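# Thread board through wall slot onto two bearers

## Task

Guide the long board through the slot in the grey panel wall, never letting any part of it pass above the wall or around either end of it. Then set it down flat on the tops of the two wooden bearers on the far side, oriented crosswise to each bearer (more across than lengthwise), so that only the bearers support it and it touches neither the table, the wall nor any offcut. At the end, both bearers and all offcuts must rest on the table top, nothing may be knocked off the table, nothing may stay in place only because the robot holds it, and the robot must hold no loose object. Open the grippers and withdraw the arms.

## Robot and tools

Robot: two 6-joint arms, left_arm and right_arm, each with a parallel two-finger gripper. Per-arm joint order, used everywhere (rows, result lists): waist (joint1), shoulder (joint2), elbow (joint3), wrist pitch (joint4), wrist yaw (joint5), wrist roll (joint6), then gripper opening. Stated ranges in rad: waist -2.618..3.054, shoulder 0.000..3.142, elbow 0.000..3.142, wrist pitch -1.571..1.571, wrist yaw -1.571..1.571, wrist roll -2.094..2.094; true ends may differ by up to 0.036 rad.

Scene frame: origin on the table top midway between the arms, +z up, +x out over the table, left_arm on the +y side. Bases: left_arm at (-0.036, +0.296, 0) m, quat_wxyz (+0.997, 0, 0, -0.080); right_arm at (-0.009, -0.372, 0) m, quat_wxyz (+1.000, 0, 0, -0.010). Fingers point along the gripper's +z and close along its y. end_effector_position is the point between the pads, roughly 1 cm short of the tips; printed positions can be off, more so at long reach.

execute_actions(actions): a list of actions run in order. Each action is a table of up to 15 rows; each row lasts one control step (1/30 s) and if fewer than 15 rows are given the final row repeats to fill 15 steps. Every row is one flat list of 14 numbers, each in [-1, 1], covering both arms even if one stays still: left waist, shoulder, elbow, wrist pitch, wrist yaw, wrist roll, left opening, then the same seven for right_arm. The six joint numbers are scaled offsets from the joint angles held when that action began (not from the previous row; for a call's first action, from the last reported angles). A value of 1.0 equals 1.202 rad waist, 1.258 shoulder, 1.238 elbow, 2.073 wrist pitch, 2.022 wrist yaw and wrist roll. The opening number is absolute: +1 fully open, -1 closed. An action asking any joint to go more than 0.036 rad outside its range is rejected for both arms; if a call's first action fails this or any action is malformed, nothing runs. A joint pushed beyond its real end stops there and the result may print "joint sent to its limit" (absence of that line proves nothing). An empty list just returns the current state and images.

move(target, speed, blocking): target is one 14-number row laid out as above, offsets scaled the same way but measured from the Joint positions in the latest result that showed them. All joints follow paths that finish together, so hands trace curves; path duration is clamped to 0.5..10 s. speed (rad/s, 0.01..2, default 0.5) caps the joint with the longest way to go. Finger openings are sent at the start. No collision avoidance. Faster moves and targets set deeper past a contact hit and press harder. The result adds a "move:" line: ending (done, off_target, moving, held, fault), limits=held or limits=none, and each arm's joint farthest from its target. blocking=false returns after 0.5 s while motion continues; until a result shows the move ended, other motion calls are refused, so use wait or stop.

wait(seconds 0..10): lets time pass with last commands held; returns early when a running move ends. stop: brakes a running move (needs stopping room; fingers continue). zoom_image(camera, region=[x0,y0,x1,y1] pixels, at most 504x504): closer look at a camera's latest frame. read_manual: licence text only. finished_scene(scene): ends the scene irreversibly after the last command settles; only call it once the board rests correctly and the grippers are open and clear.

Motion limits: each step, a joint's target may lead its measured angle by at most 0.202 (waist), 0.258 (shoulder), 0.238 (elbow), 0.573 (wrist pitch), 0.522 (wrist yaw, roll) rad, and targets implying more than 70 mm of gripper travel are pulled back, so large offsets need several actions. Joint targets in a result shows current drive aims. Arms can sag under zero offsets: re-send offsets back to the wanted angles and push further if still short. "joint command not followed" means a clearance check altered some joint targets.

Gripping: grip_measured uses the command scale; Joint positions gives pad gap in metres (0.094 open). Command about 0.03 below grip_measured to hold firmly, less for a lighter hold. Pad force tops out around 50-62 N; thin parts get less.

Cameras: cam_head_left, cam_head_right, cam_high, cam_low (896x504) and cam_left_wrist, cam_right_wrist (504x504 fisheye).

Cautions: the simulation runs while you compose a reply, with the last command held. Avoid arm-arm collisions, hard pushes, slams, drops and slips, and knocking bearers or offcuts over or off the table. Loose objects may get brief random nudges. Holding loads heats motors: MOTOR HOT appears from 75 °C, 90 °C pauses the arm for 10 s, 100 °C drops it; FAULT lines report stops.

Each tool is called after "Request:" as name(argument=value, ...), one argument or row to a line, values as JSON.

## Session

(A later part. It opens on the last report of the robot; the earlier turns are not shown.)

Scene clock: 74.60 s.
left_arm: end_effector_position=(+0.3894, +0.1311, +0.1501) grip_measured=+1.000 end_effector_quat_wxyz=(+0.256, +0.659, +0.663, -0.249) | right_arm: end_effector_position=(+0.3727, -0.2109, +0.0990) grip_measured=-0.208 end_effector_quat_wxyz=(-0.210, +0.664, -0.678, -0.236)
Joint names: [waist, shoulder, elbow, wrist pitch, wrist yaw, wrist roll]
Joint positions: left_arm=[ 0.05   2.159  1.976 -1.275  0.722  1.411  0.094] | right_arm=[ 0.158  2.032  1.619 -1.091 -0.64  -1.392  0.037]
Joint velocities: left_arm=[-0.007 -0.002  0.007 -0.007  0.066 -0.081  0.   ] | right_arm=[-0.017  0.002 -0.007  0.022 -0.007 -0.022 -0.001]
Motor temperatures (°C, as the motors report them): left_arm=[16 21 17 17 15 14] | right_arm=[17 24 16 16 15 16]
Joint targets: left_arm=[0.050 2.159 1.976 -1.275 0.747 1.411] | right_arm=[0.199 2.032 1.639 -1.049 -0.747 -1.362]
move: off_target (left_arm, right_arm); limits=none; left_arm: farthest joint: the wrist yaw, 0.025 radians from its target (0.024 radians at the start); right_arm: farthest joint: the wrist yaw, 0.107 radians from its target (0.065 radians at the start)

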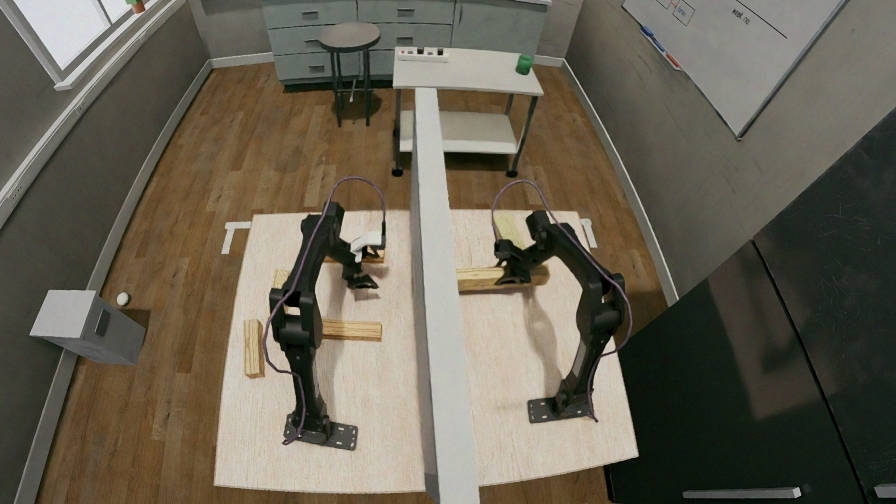

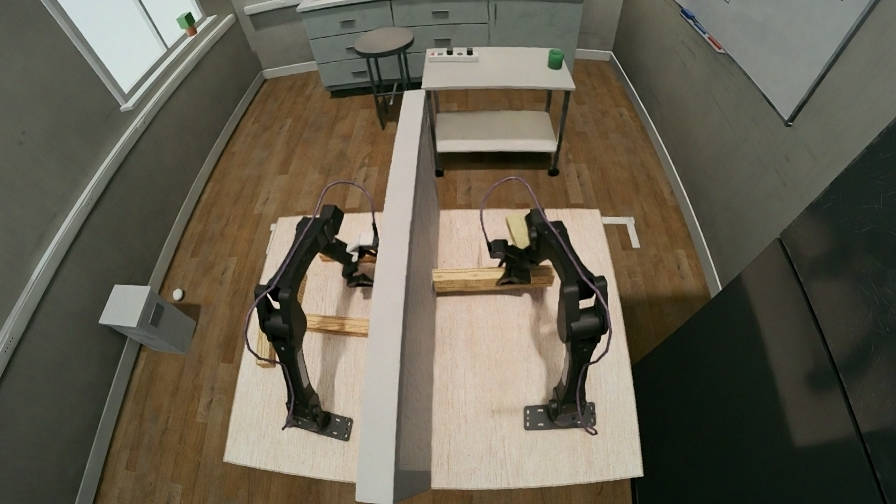

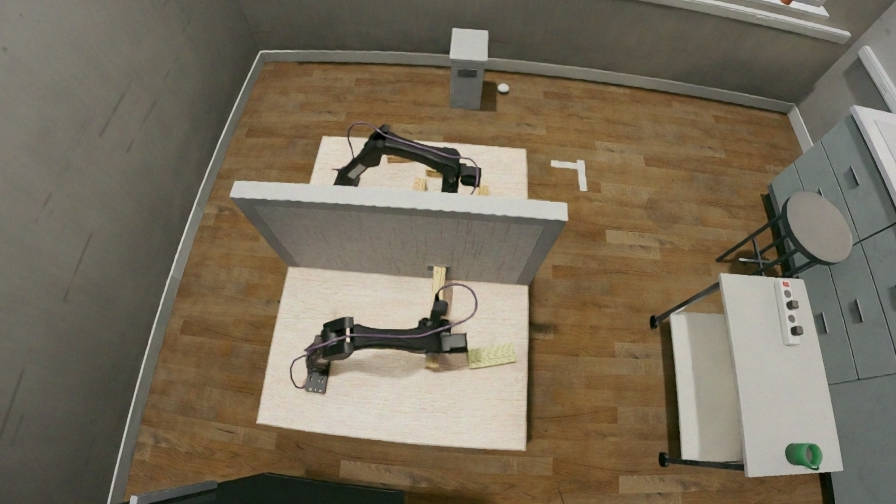

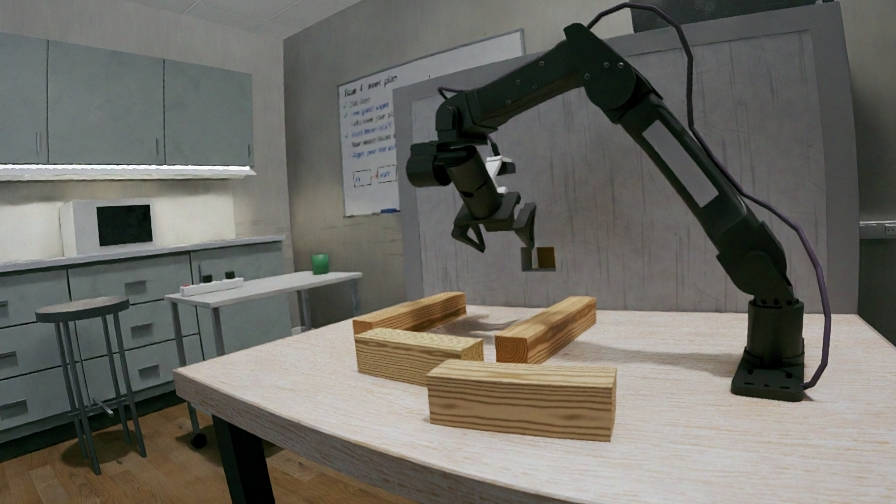

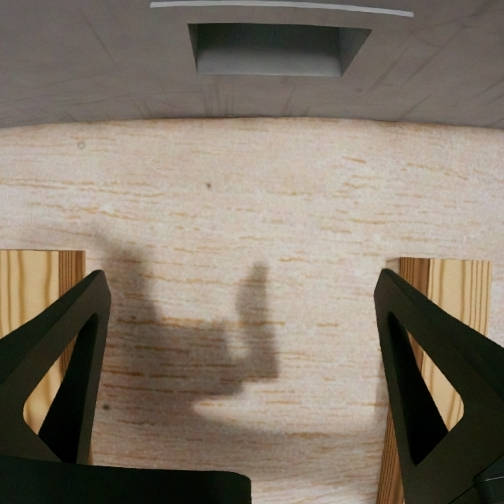

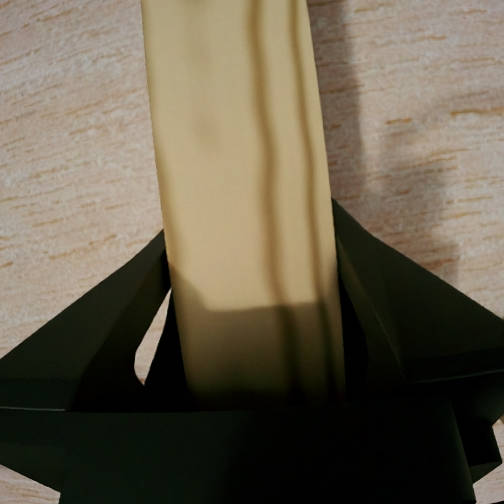

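Request:
move(
  target=[0, 0, 0, 0, 0.012, 0, 1, -0.02, -0.035, 0.013, -0.003, -0.0573, -0.024, -0.25],
  speed=0.15,
)

Scene clock: 77.47 s.
left_arm: end_effector_position=(+0.3894, +0.1311, +0.1501) grip_measured=+1.000 end_effector_quat_wxyz=(+0.255, +0.659, +0.663, -0.249) | right_arm: end_effector_position=(+0.3738, -0.2113, +0.1032) grip_measured=-0.208 end_effector_quat_wxyz=(-0.227, +0.669, -0.664, -0.245)
Joint names: [waist, shoulder, elbow, wrist pitch, wrist yaw, wrist roll]
Joint positions: left_arm=[ 0.05   2.159  1.976 -1.275  0.722  1.411  0.094] | right_arm=[ 0.143  2.032  1.619 -1.093 -0.679 -1.432  0.037]
Joint velocities: left_arm=[-0.007 -0.012  0.002  0.007  0.051 -0.007  0.   ] | right_arm=[-0.012  0.007 -0.002 -0.066 -0.066  0.022 -0.   ]
Motor temperatures (°C, as the motors report them): left_arm=[16 22 17 17 15 14] | right_arm=[17 25 16 16 15 16]
Joint targets: left_arm=[0.050 2.159 1.976 -1.275 0.747 1.411] | right_arm=[0.134 1.988 1.635 -1.097 -0.756 -1.441]
move: off_target (left_arm, right_arm); limits=none; left_arm: farthest joint: the wrist yaw, 0.024 radians from its target (0.024 radians at the start); right_arm: farthest joint: the wrist yaw, 0.077 radians from its target (0.116 radians at the start)

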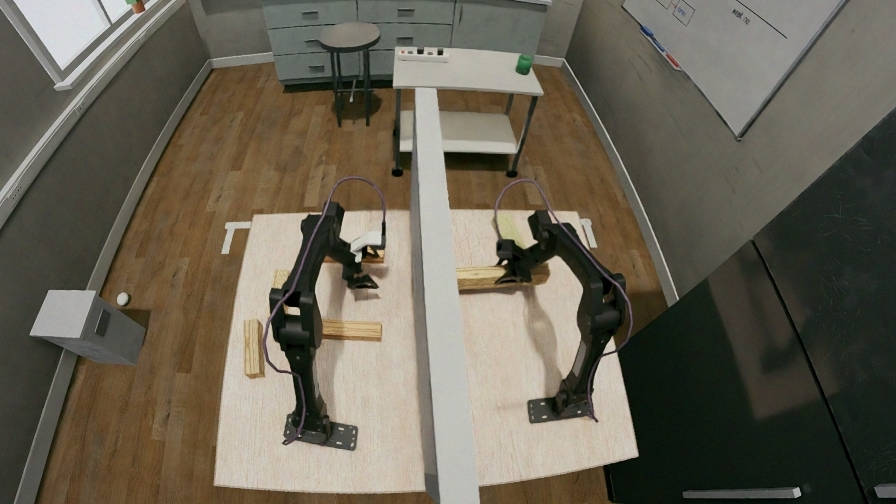

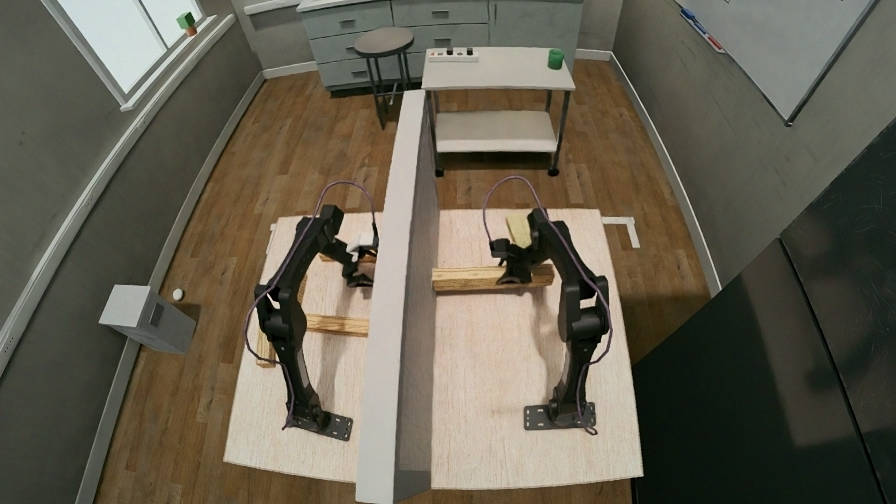

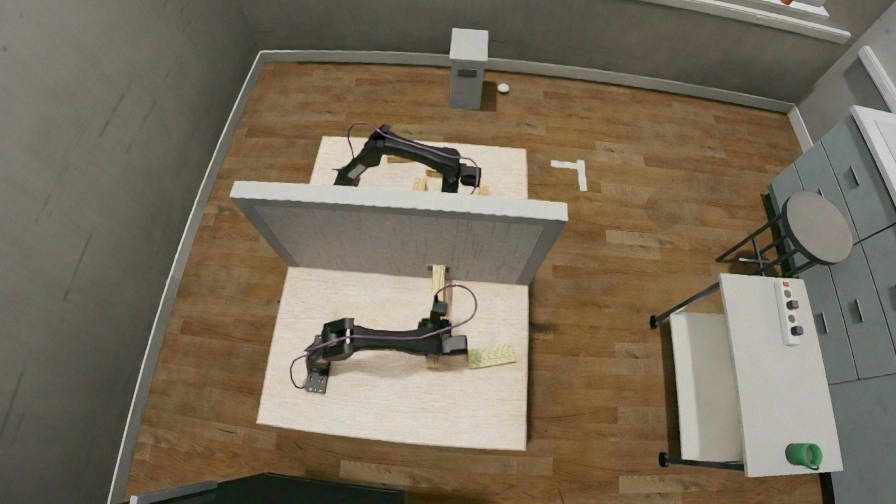

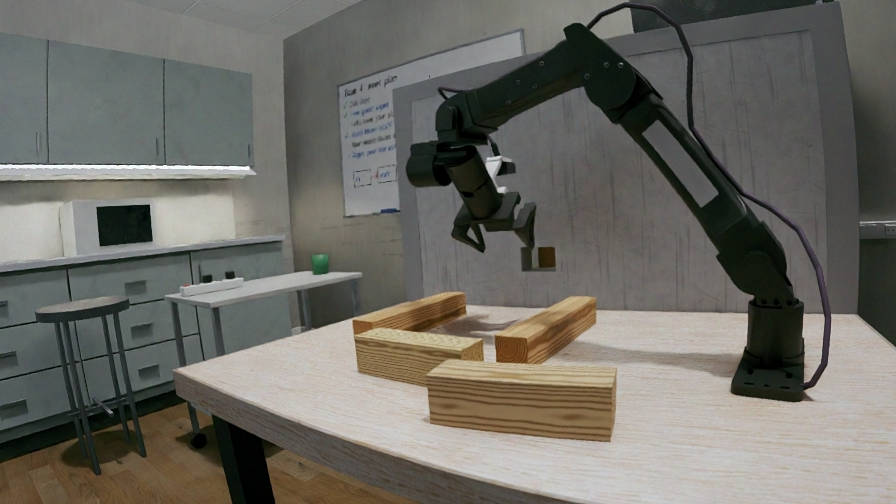

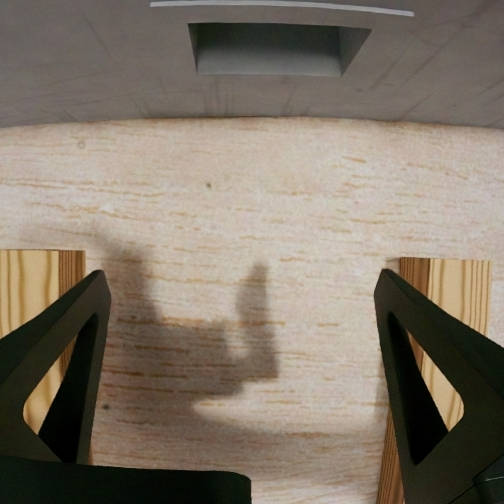

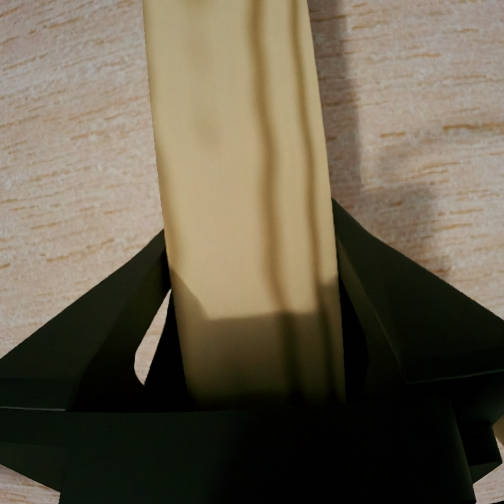

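Request:
execute_actions(
  actions=[
    [[0,0,0,0,0.012,0,1, 0.0166,-0.040,0.013,-0.002,-0.038,-0.004,-0.25]],
    [[0,0,0,0,0.012,0,1, 0.0166,-0.040,0.013,-0.002,-0.038,-0.004,-0.25]],
    [[0,0,0,0,0.012,0,1, 0.0166,-0.040,0.013,-0.002,-0.038,-0.004,-0.25]],
  ],
)

Scene clock: 79.63 s.
left_arm: end_effector_position=(+0.3894, +0.1311, +0.1501) grip_measured=+1.000 end_effector_quat_wxyz=(+0.255, +0.659, +0.663, -0.249) | right_arm: end_effector_position=(+0.3738, -0.2113, +0.1058) grip_measured=-0.208 end_effector_quat_wxyz=(-0.228, +0.671, -0.663, -0.240)
Joint names: [waist, shoulder, elbow, wrist pitch, wrist yaw, wrist roll]
Joint positions: left_arm=[ 0.05   2.159  1.976 -1.275  0.722  1.411  0.094] | right_arm=[ 0.145  2.023  1.619 -1.093 -0.672 -1.432  0.037]
Joint velocities: left_arm=[ 0.017 -0.007 -0.017 -0.051  0.037 -0.066  0.   ] | right_arm=[ 0.002  0.012 -0.002 -0.007 -0.022 -0.007 -0.001]
Motor temperatures (°C, as the motors report them): left_arm=[16 22 17 17 15 14] | right_arm=[17 25 16 16 16 16]
Joint targets: left_arm=[0.050 2.159 1.976 -1.275 0.746 1.411] | right_arm=[0.165 1.973 1.635 -1.097 -0.749 -1.440]
Step readings (joint positions; steps 1 to 15: 1st action; 16 to 30: 2nd action; 31 to 45: 3rd action):
0: left_arm=[0.050 2.159 1.976 -1.275 0.722 1.411] | right_arm=[0.143 2.032 1.619 -1.093 -0.679 -1.432]
1: left_arm=[0.050 2.159 1.976 -1.275 0.722 1.411] | right_arm=[0.143 2.031 1.619 -1.093 -0.679 -1.432]
2: left_arm=[0.050 2.159 1.976 -1.275 0.722 1.411] | right_arm=[0.144 2.030 1.619 -1.093 -0.678 -1.432]
4: left_arm=[0.050 2.159 1.976 -1.275 0.722 1.411] | right_arm=[0.144 2.027 1.619 -1.093 -0.676 -1.432]
8: left_arm=[0.050 2.159 1.976 -1.275 0.722 1.411] | right_arm=[0.145 2.023 1.619 -1.093 -0.673 -1.432]
15: left_arm=[0.050 2.159 1.976 -1.275 0.722 1.411] | right_arm=[0.145 2.023 1.619 -1.093 -0.673 -1.432]
16: left_arm=[0.050 2.159 1.976 -1.275 0.722 1.411] | right_arm=[0.145 2.023 1.619 -1.093 -0.672 -1.432]
17: left_arm=[0.050 2.159 1.976 -1.275 0.722 1.411] | right_arm=[0.145 2.023 1.619 -1.093 -0.672 -1.432]
19: left_arm=[0.050 2.159 1.976 -1.275 0.722 1.411] | right_arm=[0.145 2.023 1.619 -1.093 -0.672 -1.432]
23: left_arm=[0.050 2.159 1.976 -1.275 0.722 1.411] | right_arm=[0.145 2.023 1.619 -1.093 -0.672 -1.432]
30: left_arm=[0.050 2.159 1.976 -1.275 0.722 1.411] | right_arm=[0.145 2.023 1.619 -1.093 -0.672 -1.432]
31: left_arm=[0.050 2.159 1.976 -1.275 0.722 1.411] | right_arm=[0.145 2.023 1.619 -1.093 -0.672 -1.432]
32: left_arm=[0.050 2.159 1.976 -1.275 0.722 1.411] | right_arm=[0.145 2.023 1.619 -1.093 -0.672 -1.432]
34: left_arm=[0.050 2.159 1.976 -1.275 0.722 1.411] | right_arm=[0.145 2.023 1.619 -1.093 -0.672 -1.432]
38: left_arm=[0.050 2.159 1.976 -1.275 0.722 1.411] | right_arm=[0.145 2.023 1.619 -1.093 -0.672 -1.432]
45: Joint positions above

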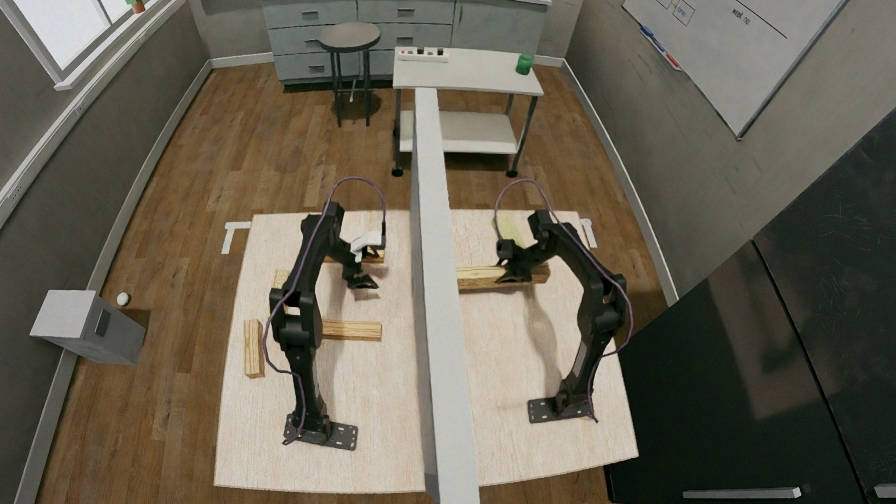

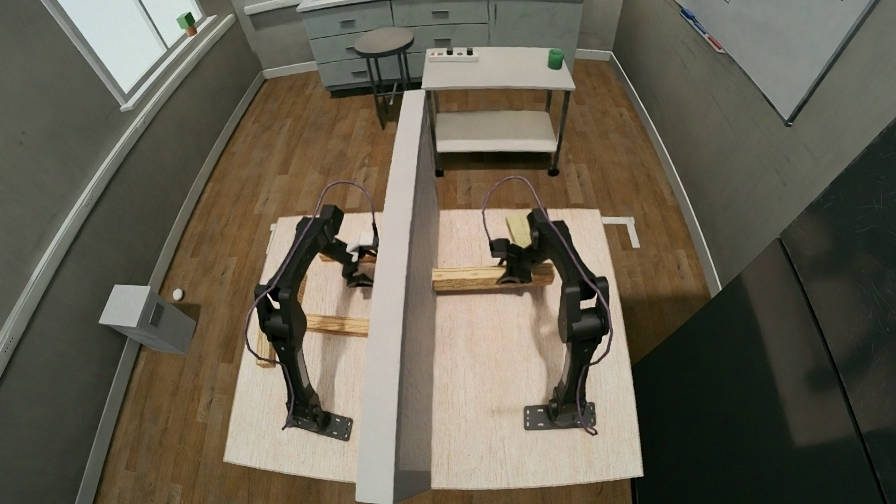

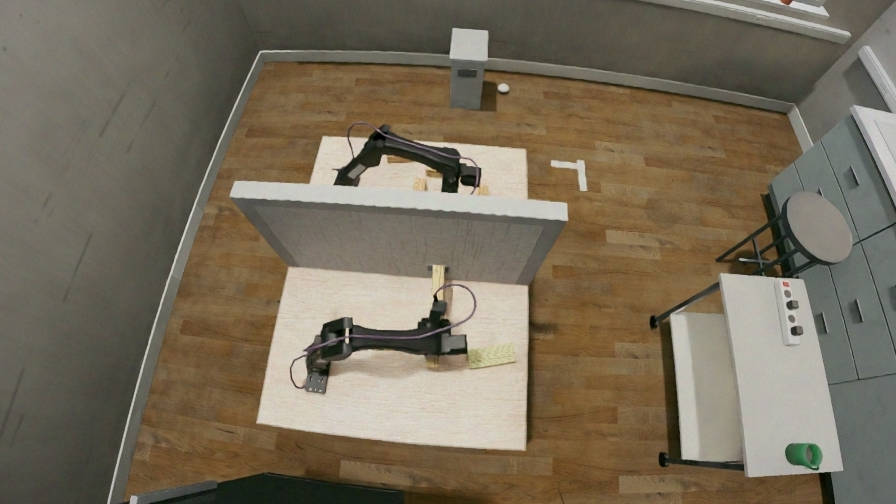

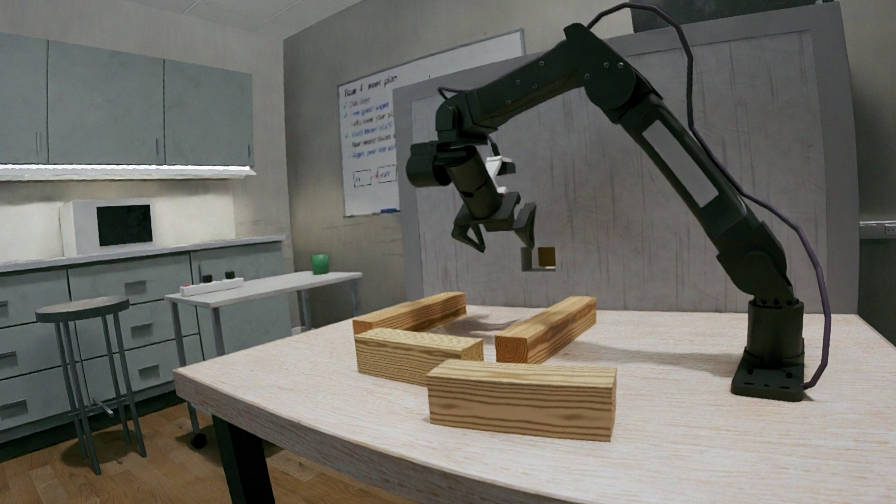

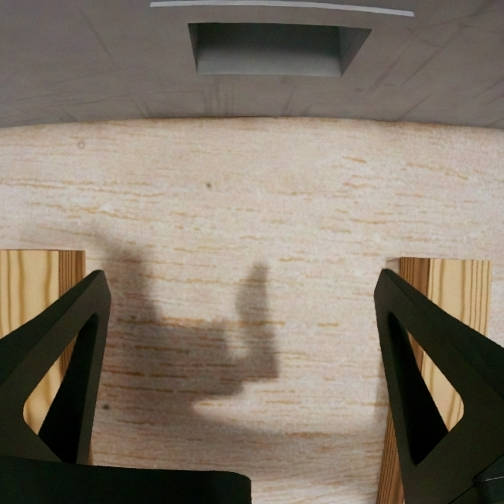

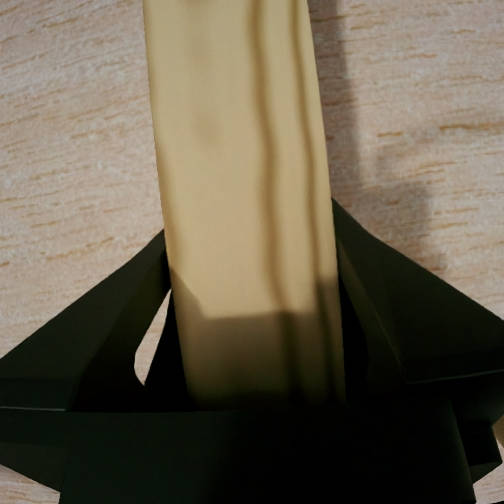

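Request:
execute_actions(
  actions=[],
)

Scene clock: 80.33 s.
left_arm: end_effector_position=(+0.3894, +0.1311, +0.1501) grip_measured=+1.000 end_effector_quat_wxyz=(+0.255, +0.659, +0.663, -0.249) | right_arm: end_effector_position=(+0.3738, -0.2113, +0.1058) grip_measured=-0.208 end_effector_quat_wxyz=(-0.228, +0.671, -0.663, -0.240)
Joint names: [waist, shoulder, elbow, wrist pitch, wrist yaw, wrist roll]
Joint positions: left_arm=[ 0.05   2.159  1.976 -1.275  0.722  1.411  0.094] | right_arm=[ 0.145  2.023  1.619 -1.093 -0.672 -1.432  0.037]
Joint velocities: left_arm=[-0.002  0.002  0.017 -0.022 -0.007  0.007  0.   ] | right_arm=[ 0.012 -0.002  0.007  0.022  0.037 -0.007 -0.001]
Motor temperatures (°C, as the motors report them): left_arm=[16 22 17 17 15 14] | right_arm=[17 25 16 16 16 16]
Joint targets: left_arm=[0.050 2.159 1.976 -1.275 0.746 1.411] | right_arm=[0.165 1.973 1.635 -1.097 -0.749 -1.440]

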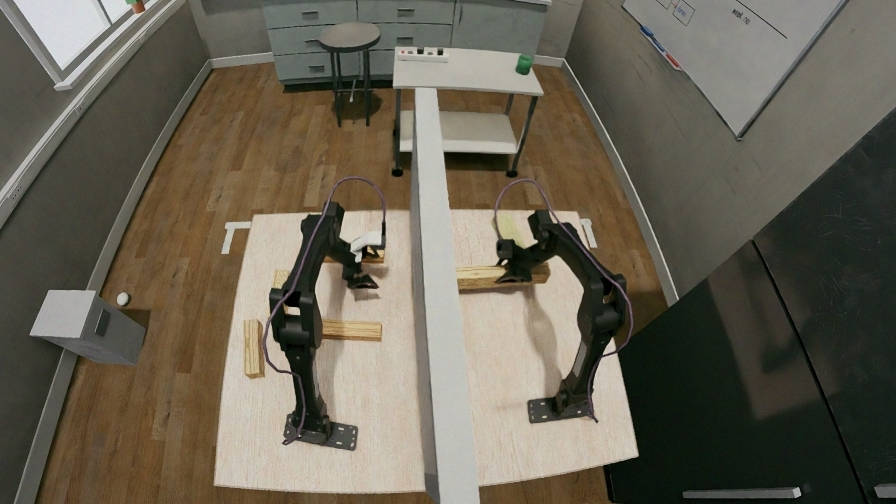

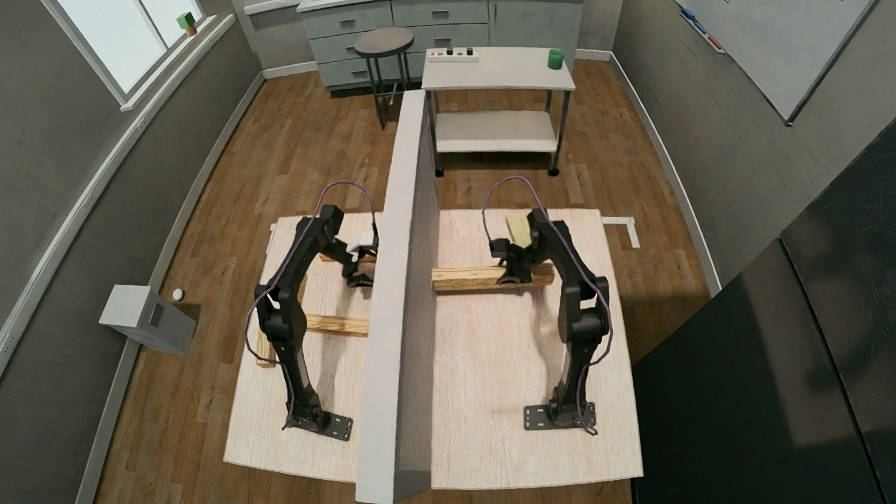

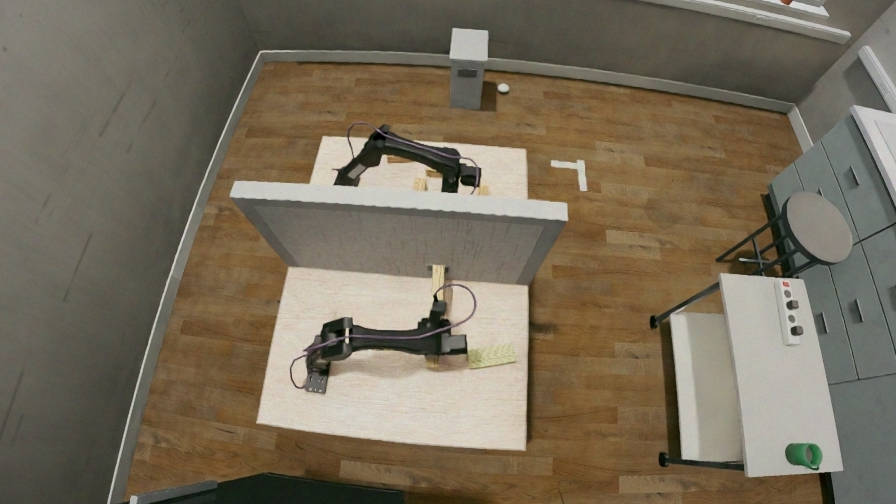

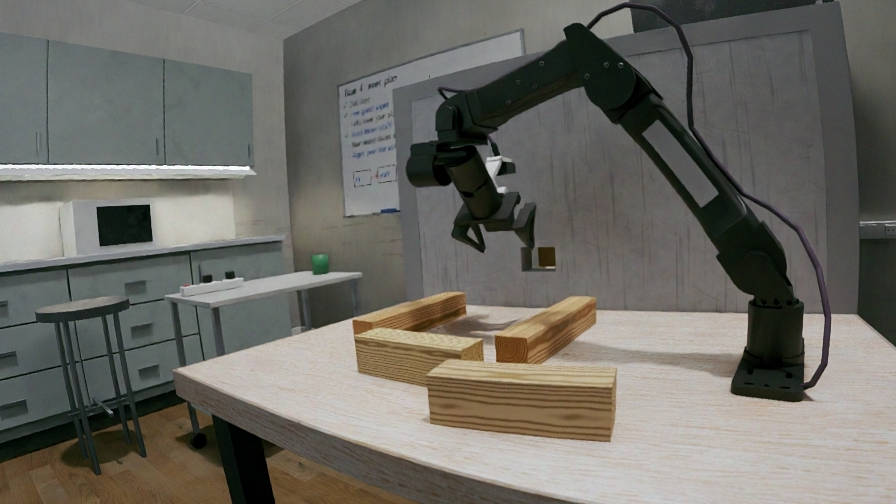

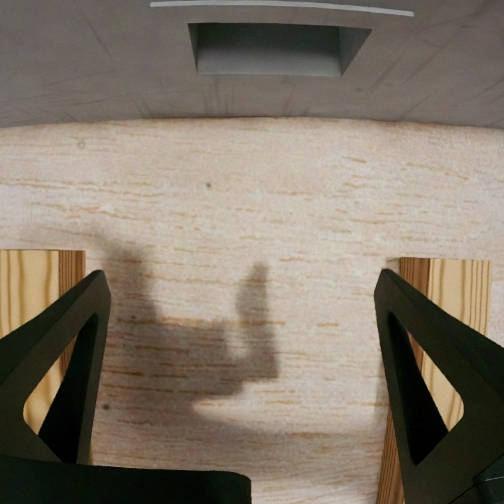

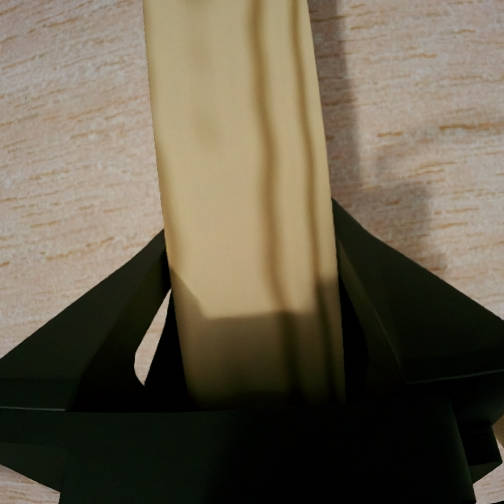

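Request:
zoom_image(
  camera="cam_low",
  region=[490, 225, 590, 290],
)

Region (490, 225, 590, 290) of cam_low's 896x504 image, scaled by 5.040, with more detail than that image has; it fills the top 328 rows of this view, and the rest is white.

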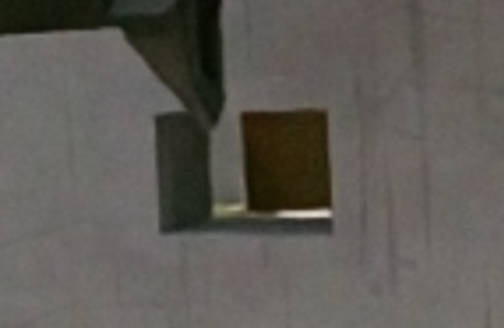

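Request:
move(
  target=[0,0,0,0,0.006,0,1, 0.0449,-0.0374,0.0153,0.0174,-0.0346,0.0272,-0.25],
  speed=0.08,
)

Scene clock: 82.47 s.
left_arm: end_effector_position=(+0.3895, +0.1315, +0.1497) grip_measured=+1.000 end_effector_quat_wxyz=(+0.255, +0.659, +0.663, -0.247) | right_arm: end_effector_position=(+0.3720, -0.2114, +0.1042) grip_measured=-0.208 end_effector_quat_wxyz=(-0.212, +0.671, -0.674, -0.225)
Joint names: [waist, shoulder, elbow, wrist pitch, wrist yaw, wrist roll]
Joint positions: left_arm=[ 0.05   2.159  1.976 -1.275  0.719  1.411  0.094] | right_arm=[ 0.163  2.013  1.619 -1.094 -0.623 -1.399  0.037]
Joint velocities: left_arm=[-0.032  0.007  0.002 -0.022 -0.022 -0.037  0.   ] | right_arm=[-0.012  0.002 -0.002 -0.037  0.022 -0.051 -0.001]
Motor temperatures (°C, as the motors report them): left_arm=[16 22 17 17 15 14] | right_arm=[17 25 16 16 16 16]
Joint targets: left_arm=[0.050 2.159 1.976 -1.275 0.734 1.411] | right_arm=[0.199 1.976 1.638 -1.056 -0.742 -1.377]
move: off_target (right_arm); limits=none; left_arm: farthest joint: the wrist yaw, 0.015 radians from its target (0.012 radians at the start); right_arm: farthest joint: the wrist yaw, 0.119 radians from its target (0.070 radians at the start)

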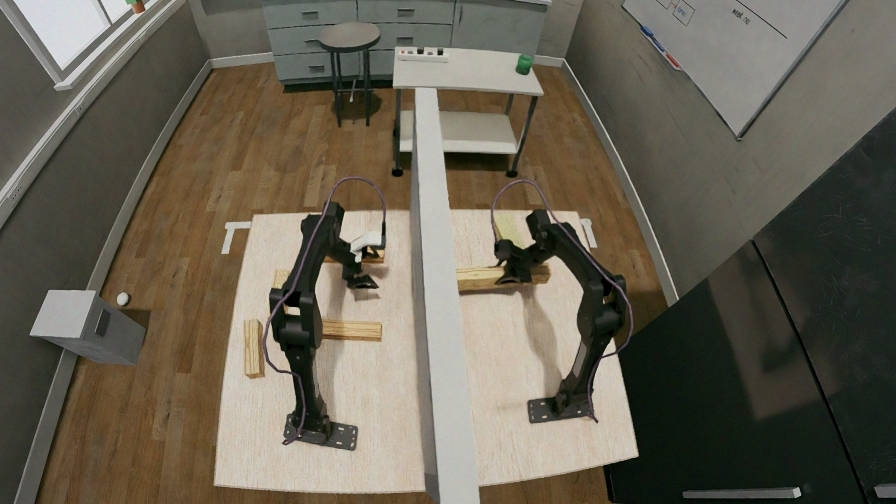

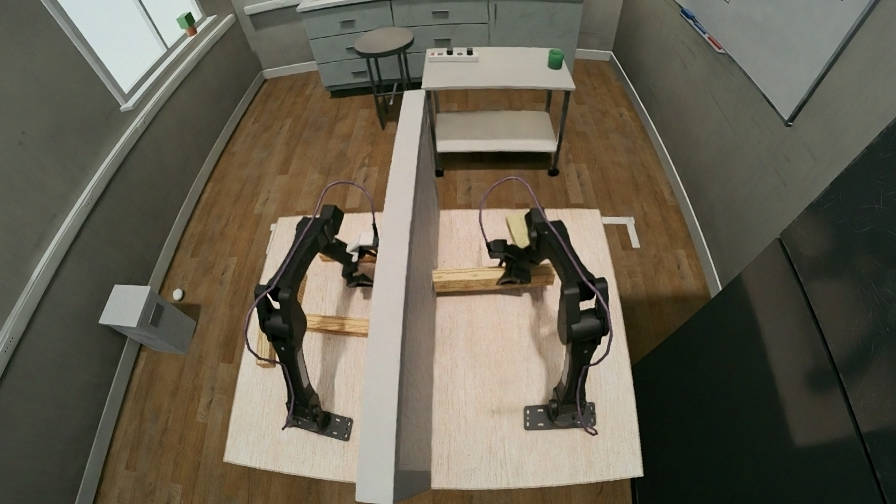

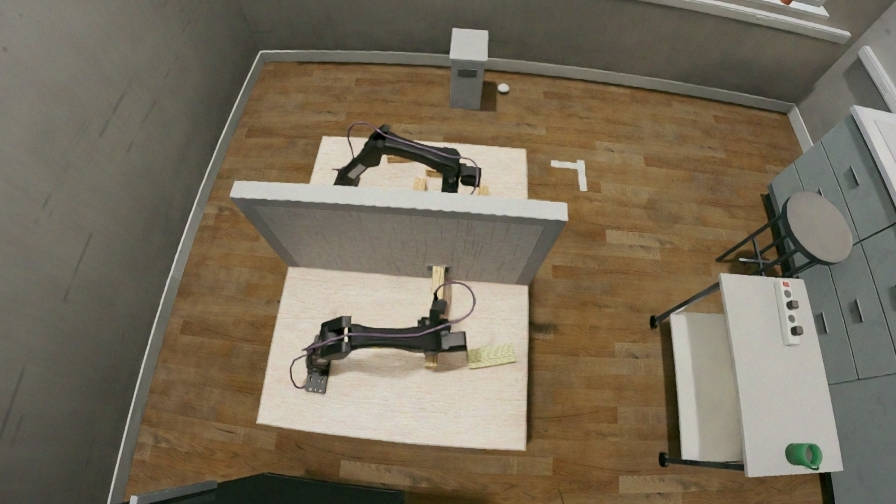

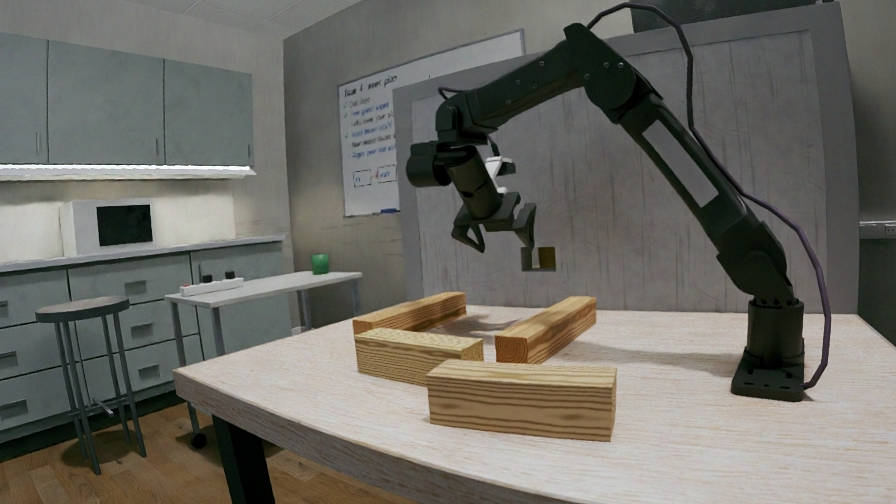

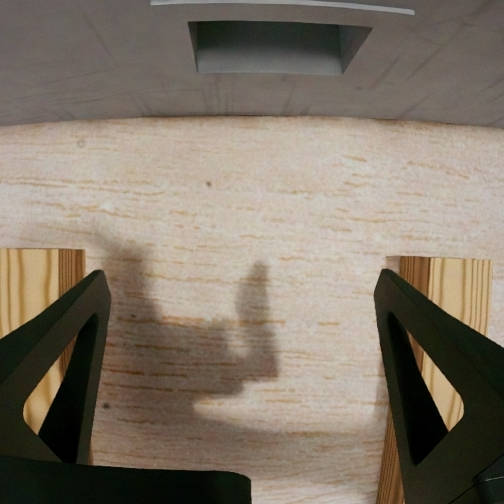

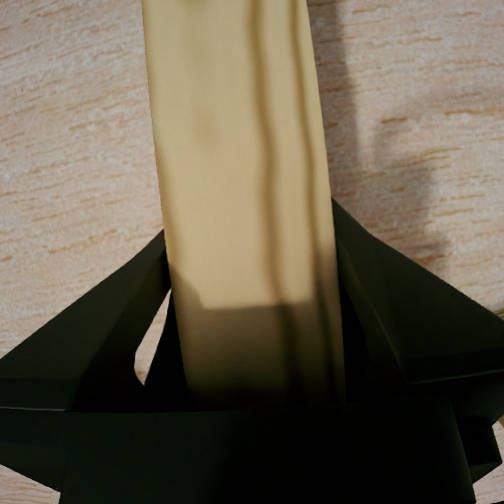

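Request:
zoom_image(
  camera="cam_high",
  region=[390, 245, 490, 315],
)

Request:
zoom_image(
  camera="cam_low",
  region=[490, 225, 590, 290],
)

Region (390, 245, 490, 315) of cam_high's 896x504 image, scaled by 5.040, with more detail than that image has; it fills the top 353 rows of this view, and the rest is white.

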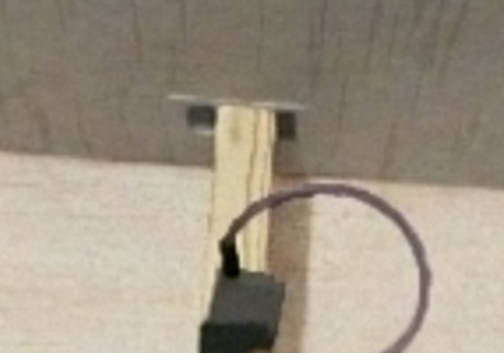

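Region (490, 225, 590, 290) of cam_low's 896x504 image, scaled by 5.040, with more detail than that image has; it fills the top 328 rows of this view, and the rest is white.

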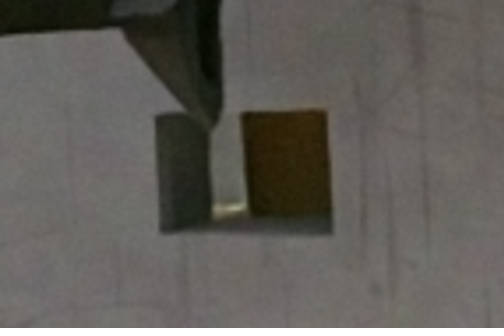

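Request:
zoom_image(
  camera="cam_high",
  region=[380, 320, 480, 390],
)

Region (380, 320, 480, 390) of cam_high's 896x504 image, scaled by 5.040, with more detail than that image has; it fills the top 353 rows of this view, and the rest is white.

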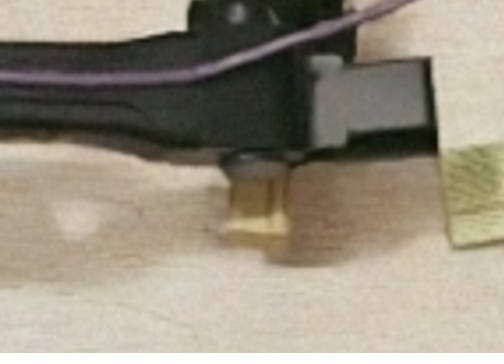

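Request:
zoom_image(
  camera="cam_head_right",
  region=[415, 245, 565, 305],
)

Region (415, 245, 565, 305) of cam_head_right's 896x504 image, scaled by 3.360, with more detail than that image has; it fills the top 202 rows of this view, and the rest is white.

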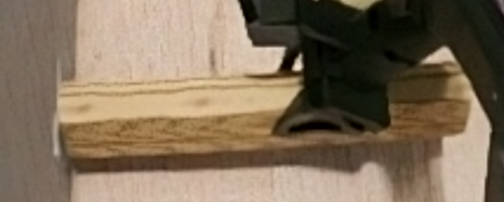

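Request:
zoom_image(
  camera="cam_low",
  region=[515, 240, 565, 275],
)

Region (515, 240, 565, 275) of cam_low's 896x504 image, scaled by 10.080, with more detail than that image has; it fills the top 353 rows of this view, and the rest is white.

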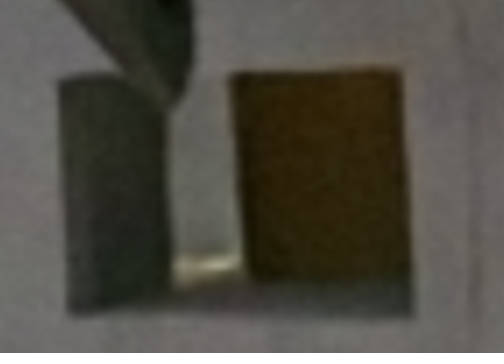

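Request:
move(
  target=[0,0,0,0,0.012,0,1, -0.0474,0.0326,0.0145,0.001,-0.0638,-0.0406,-0.25],
  speed=0.15,
)

Scene clock: 86.27 s.
left_arm: end_effector_position=(+0.3895, +0.1316, +0.1497) grip_measured=+1.000 end_effector_quat_wxyz=(+0.255, +0.659, +0.663, -0.247) | right_arm: end_effector_position=(+0.3771, -0.2227, +0.0926) grip_measured=-0.208 end_effector_quat_wxyz=(-0.224, +0.670, -0.664, -0.246)
Joint names: [waist, shoulder, elbow, wrist pitch, wrist yaw, wrist roll]
Joint positions: left_arm=[ 0.05   2.159  1.976 -1.275  0.718  1.411  0.094] | right_arm=[ 0.114  2.059  1.619 -1.096 -0.678 -1.474  0.037]
Joint velocities: left_arm=[-0.002 -0.022 -0.012 -0.007  0.007 -0.007  0.   ] | right_arm=[ 0.017 -0.007  0.017  0.066 -0.081 -0.095 -0.   ]
Motor temperatures (°C, as the motors report them): left_arm=[16 22 17 17 15 14] | right_arm=[17 26 16 17 16 16]
Joint targets: left_arm=[0.050 2.159 1.976 -1.275 0.743 1.411] | right_arm=[0.106 2.054 1.637 -1.092 -0.752 -1.481]
move: off_target (left_arm, right_arm); limits=none; left_arm: farthest joint: the wrist yaw, 0.025 radians from its target (0.024 radians at the start); right_arm: farthest joint: the wrist yaw, 0.074 radians from its target (0.129 radians at the start)

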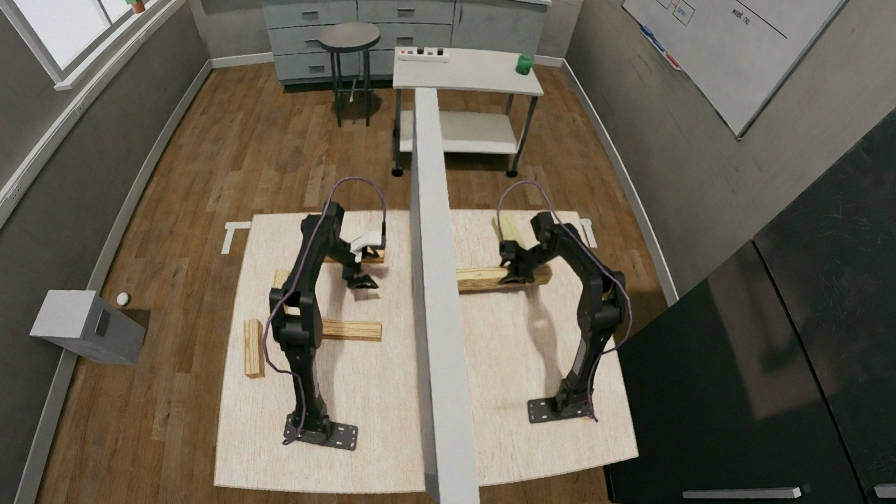

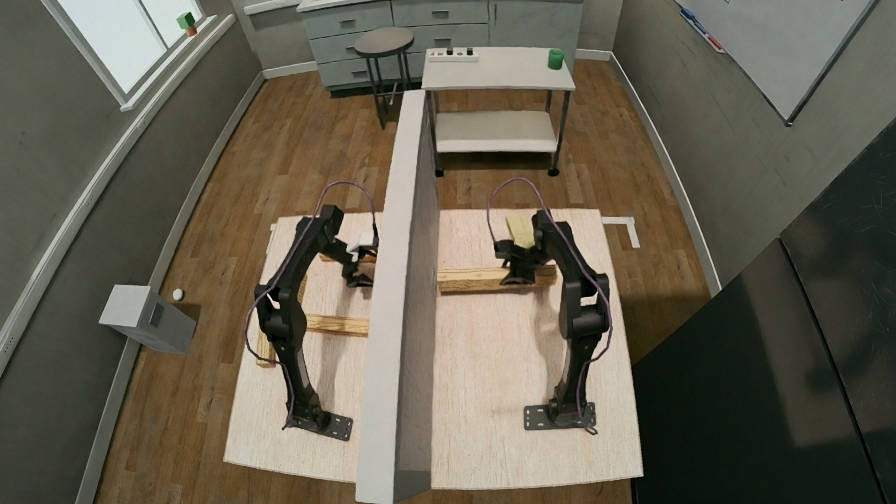

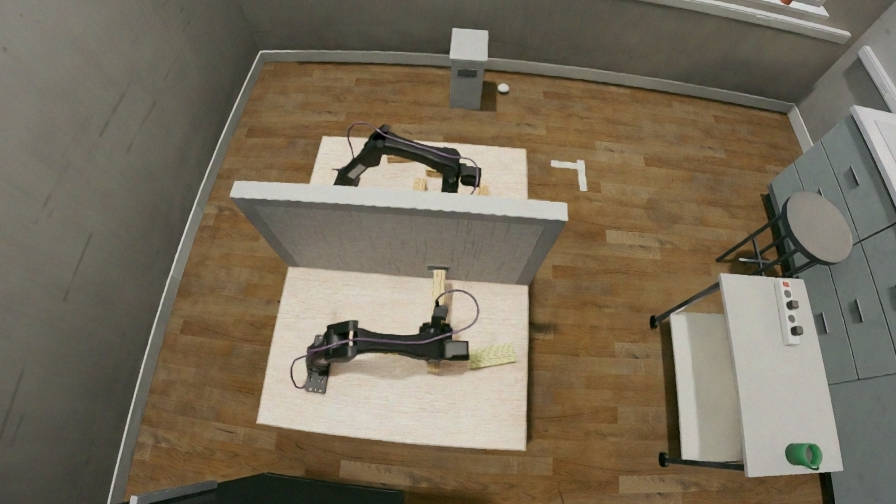

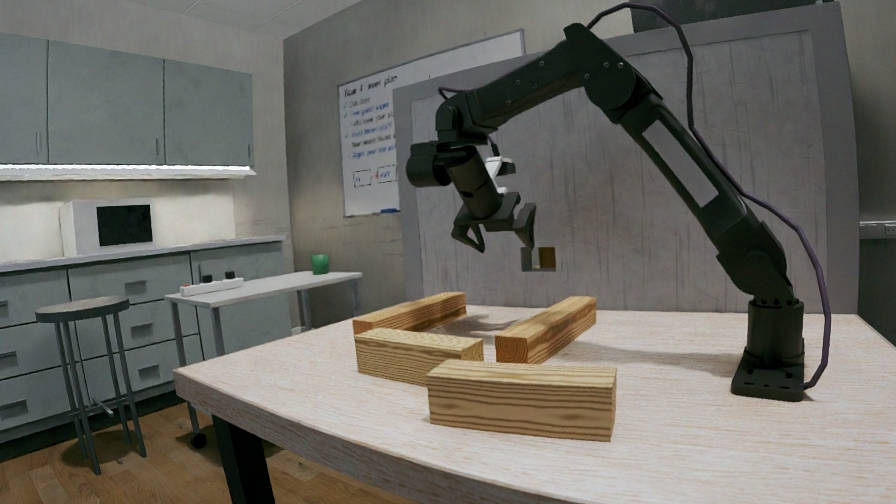

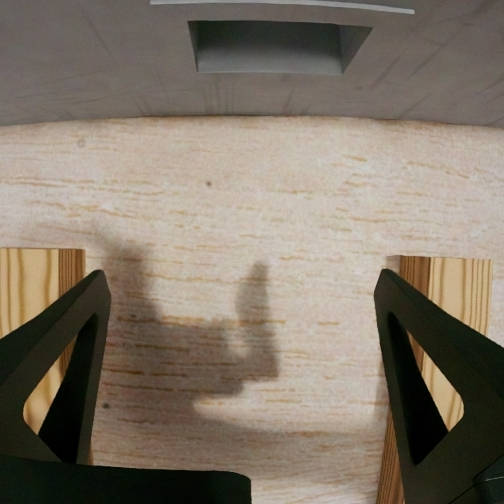

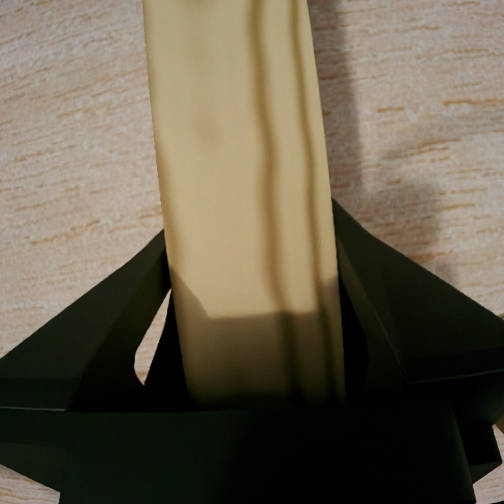

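Request:
zoom_image(
  camera="cam_low",
  region=[515, 240, 565, 275],
)

Region (515, 240, 565, 275) of cam_low's 896x504 image, scaled by 10.080, with more detail than that image has; it fills the top 353 rows of this view, and the rest is white.

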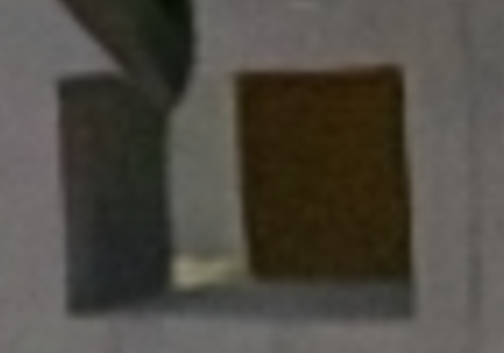

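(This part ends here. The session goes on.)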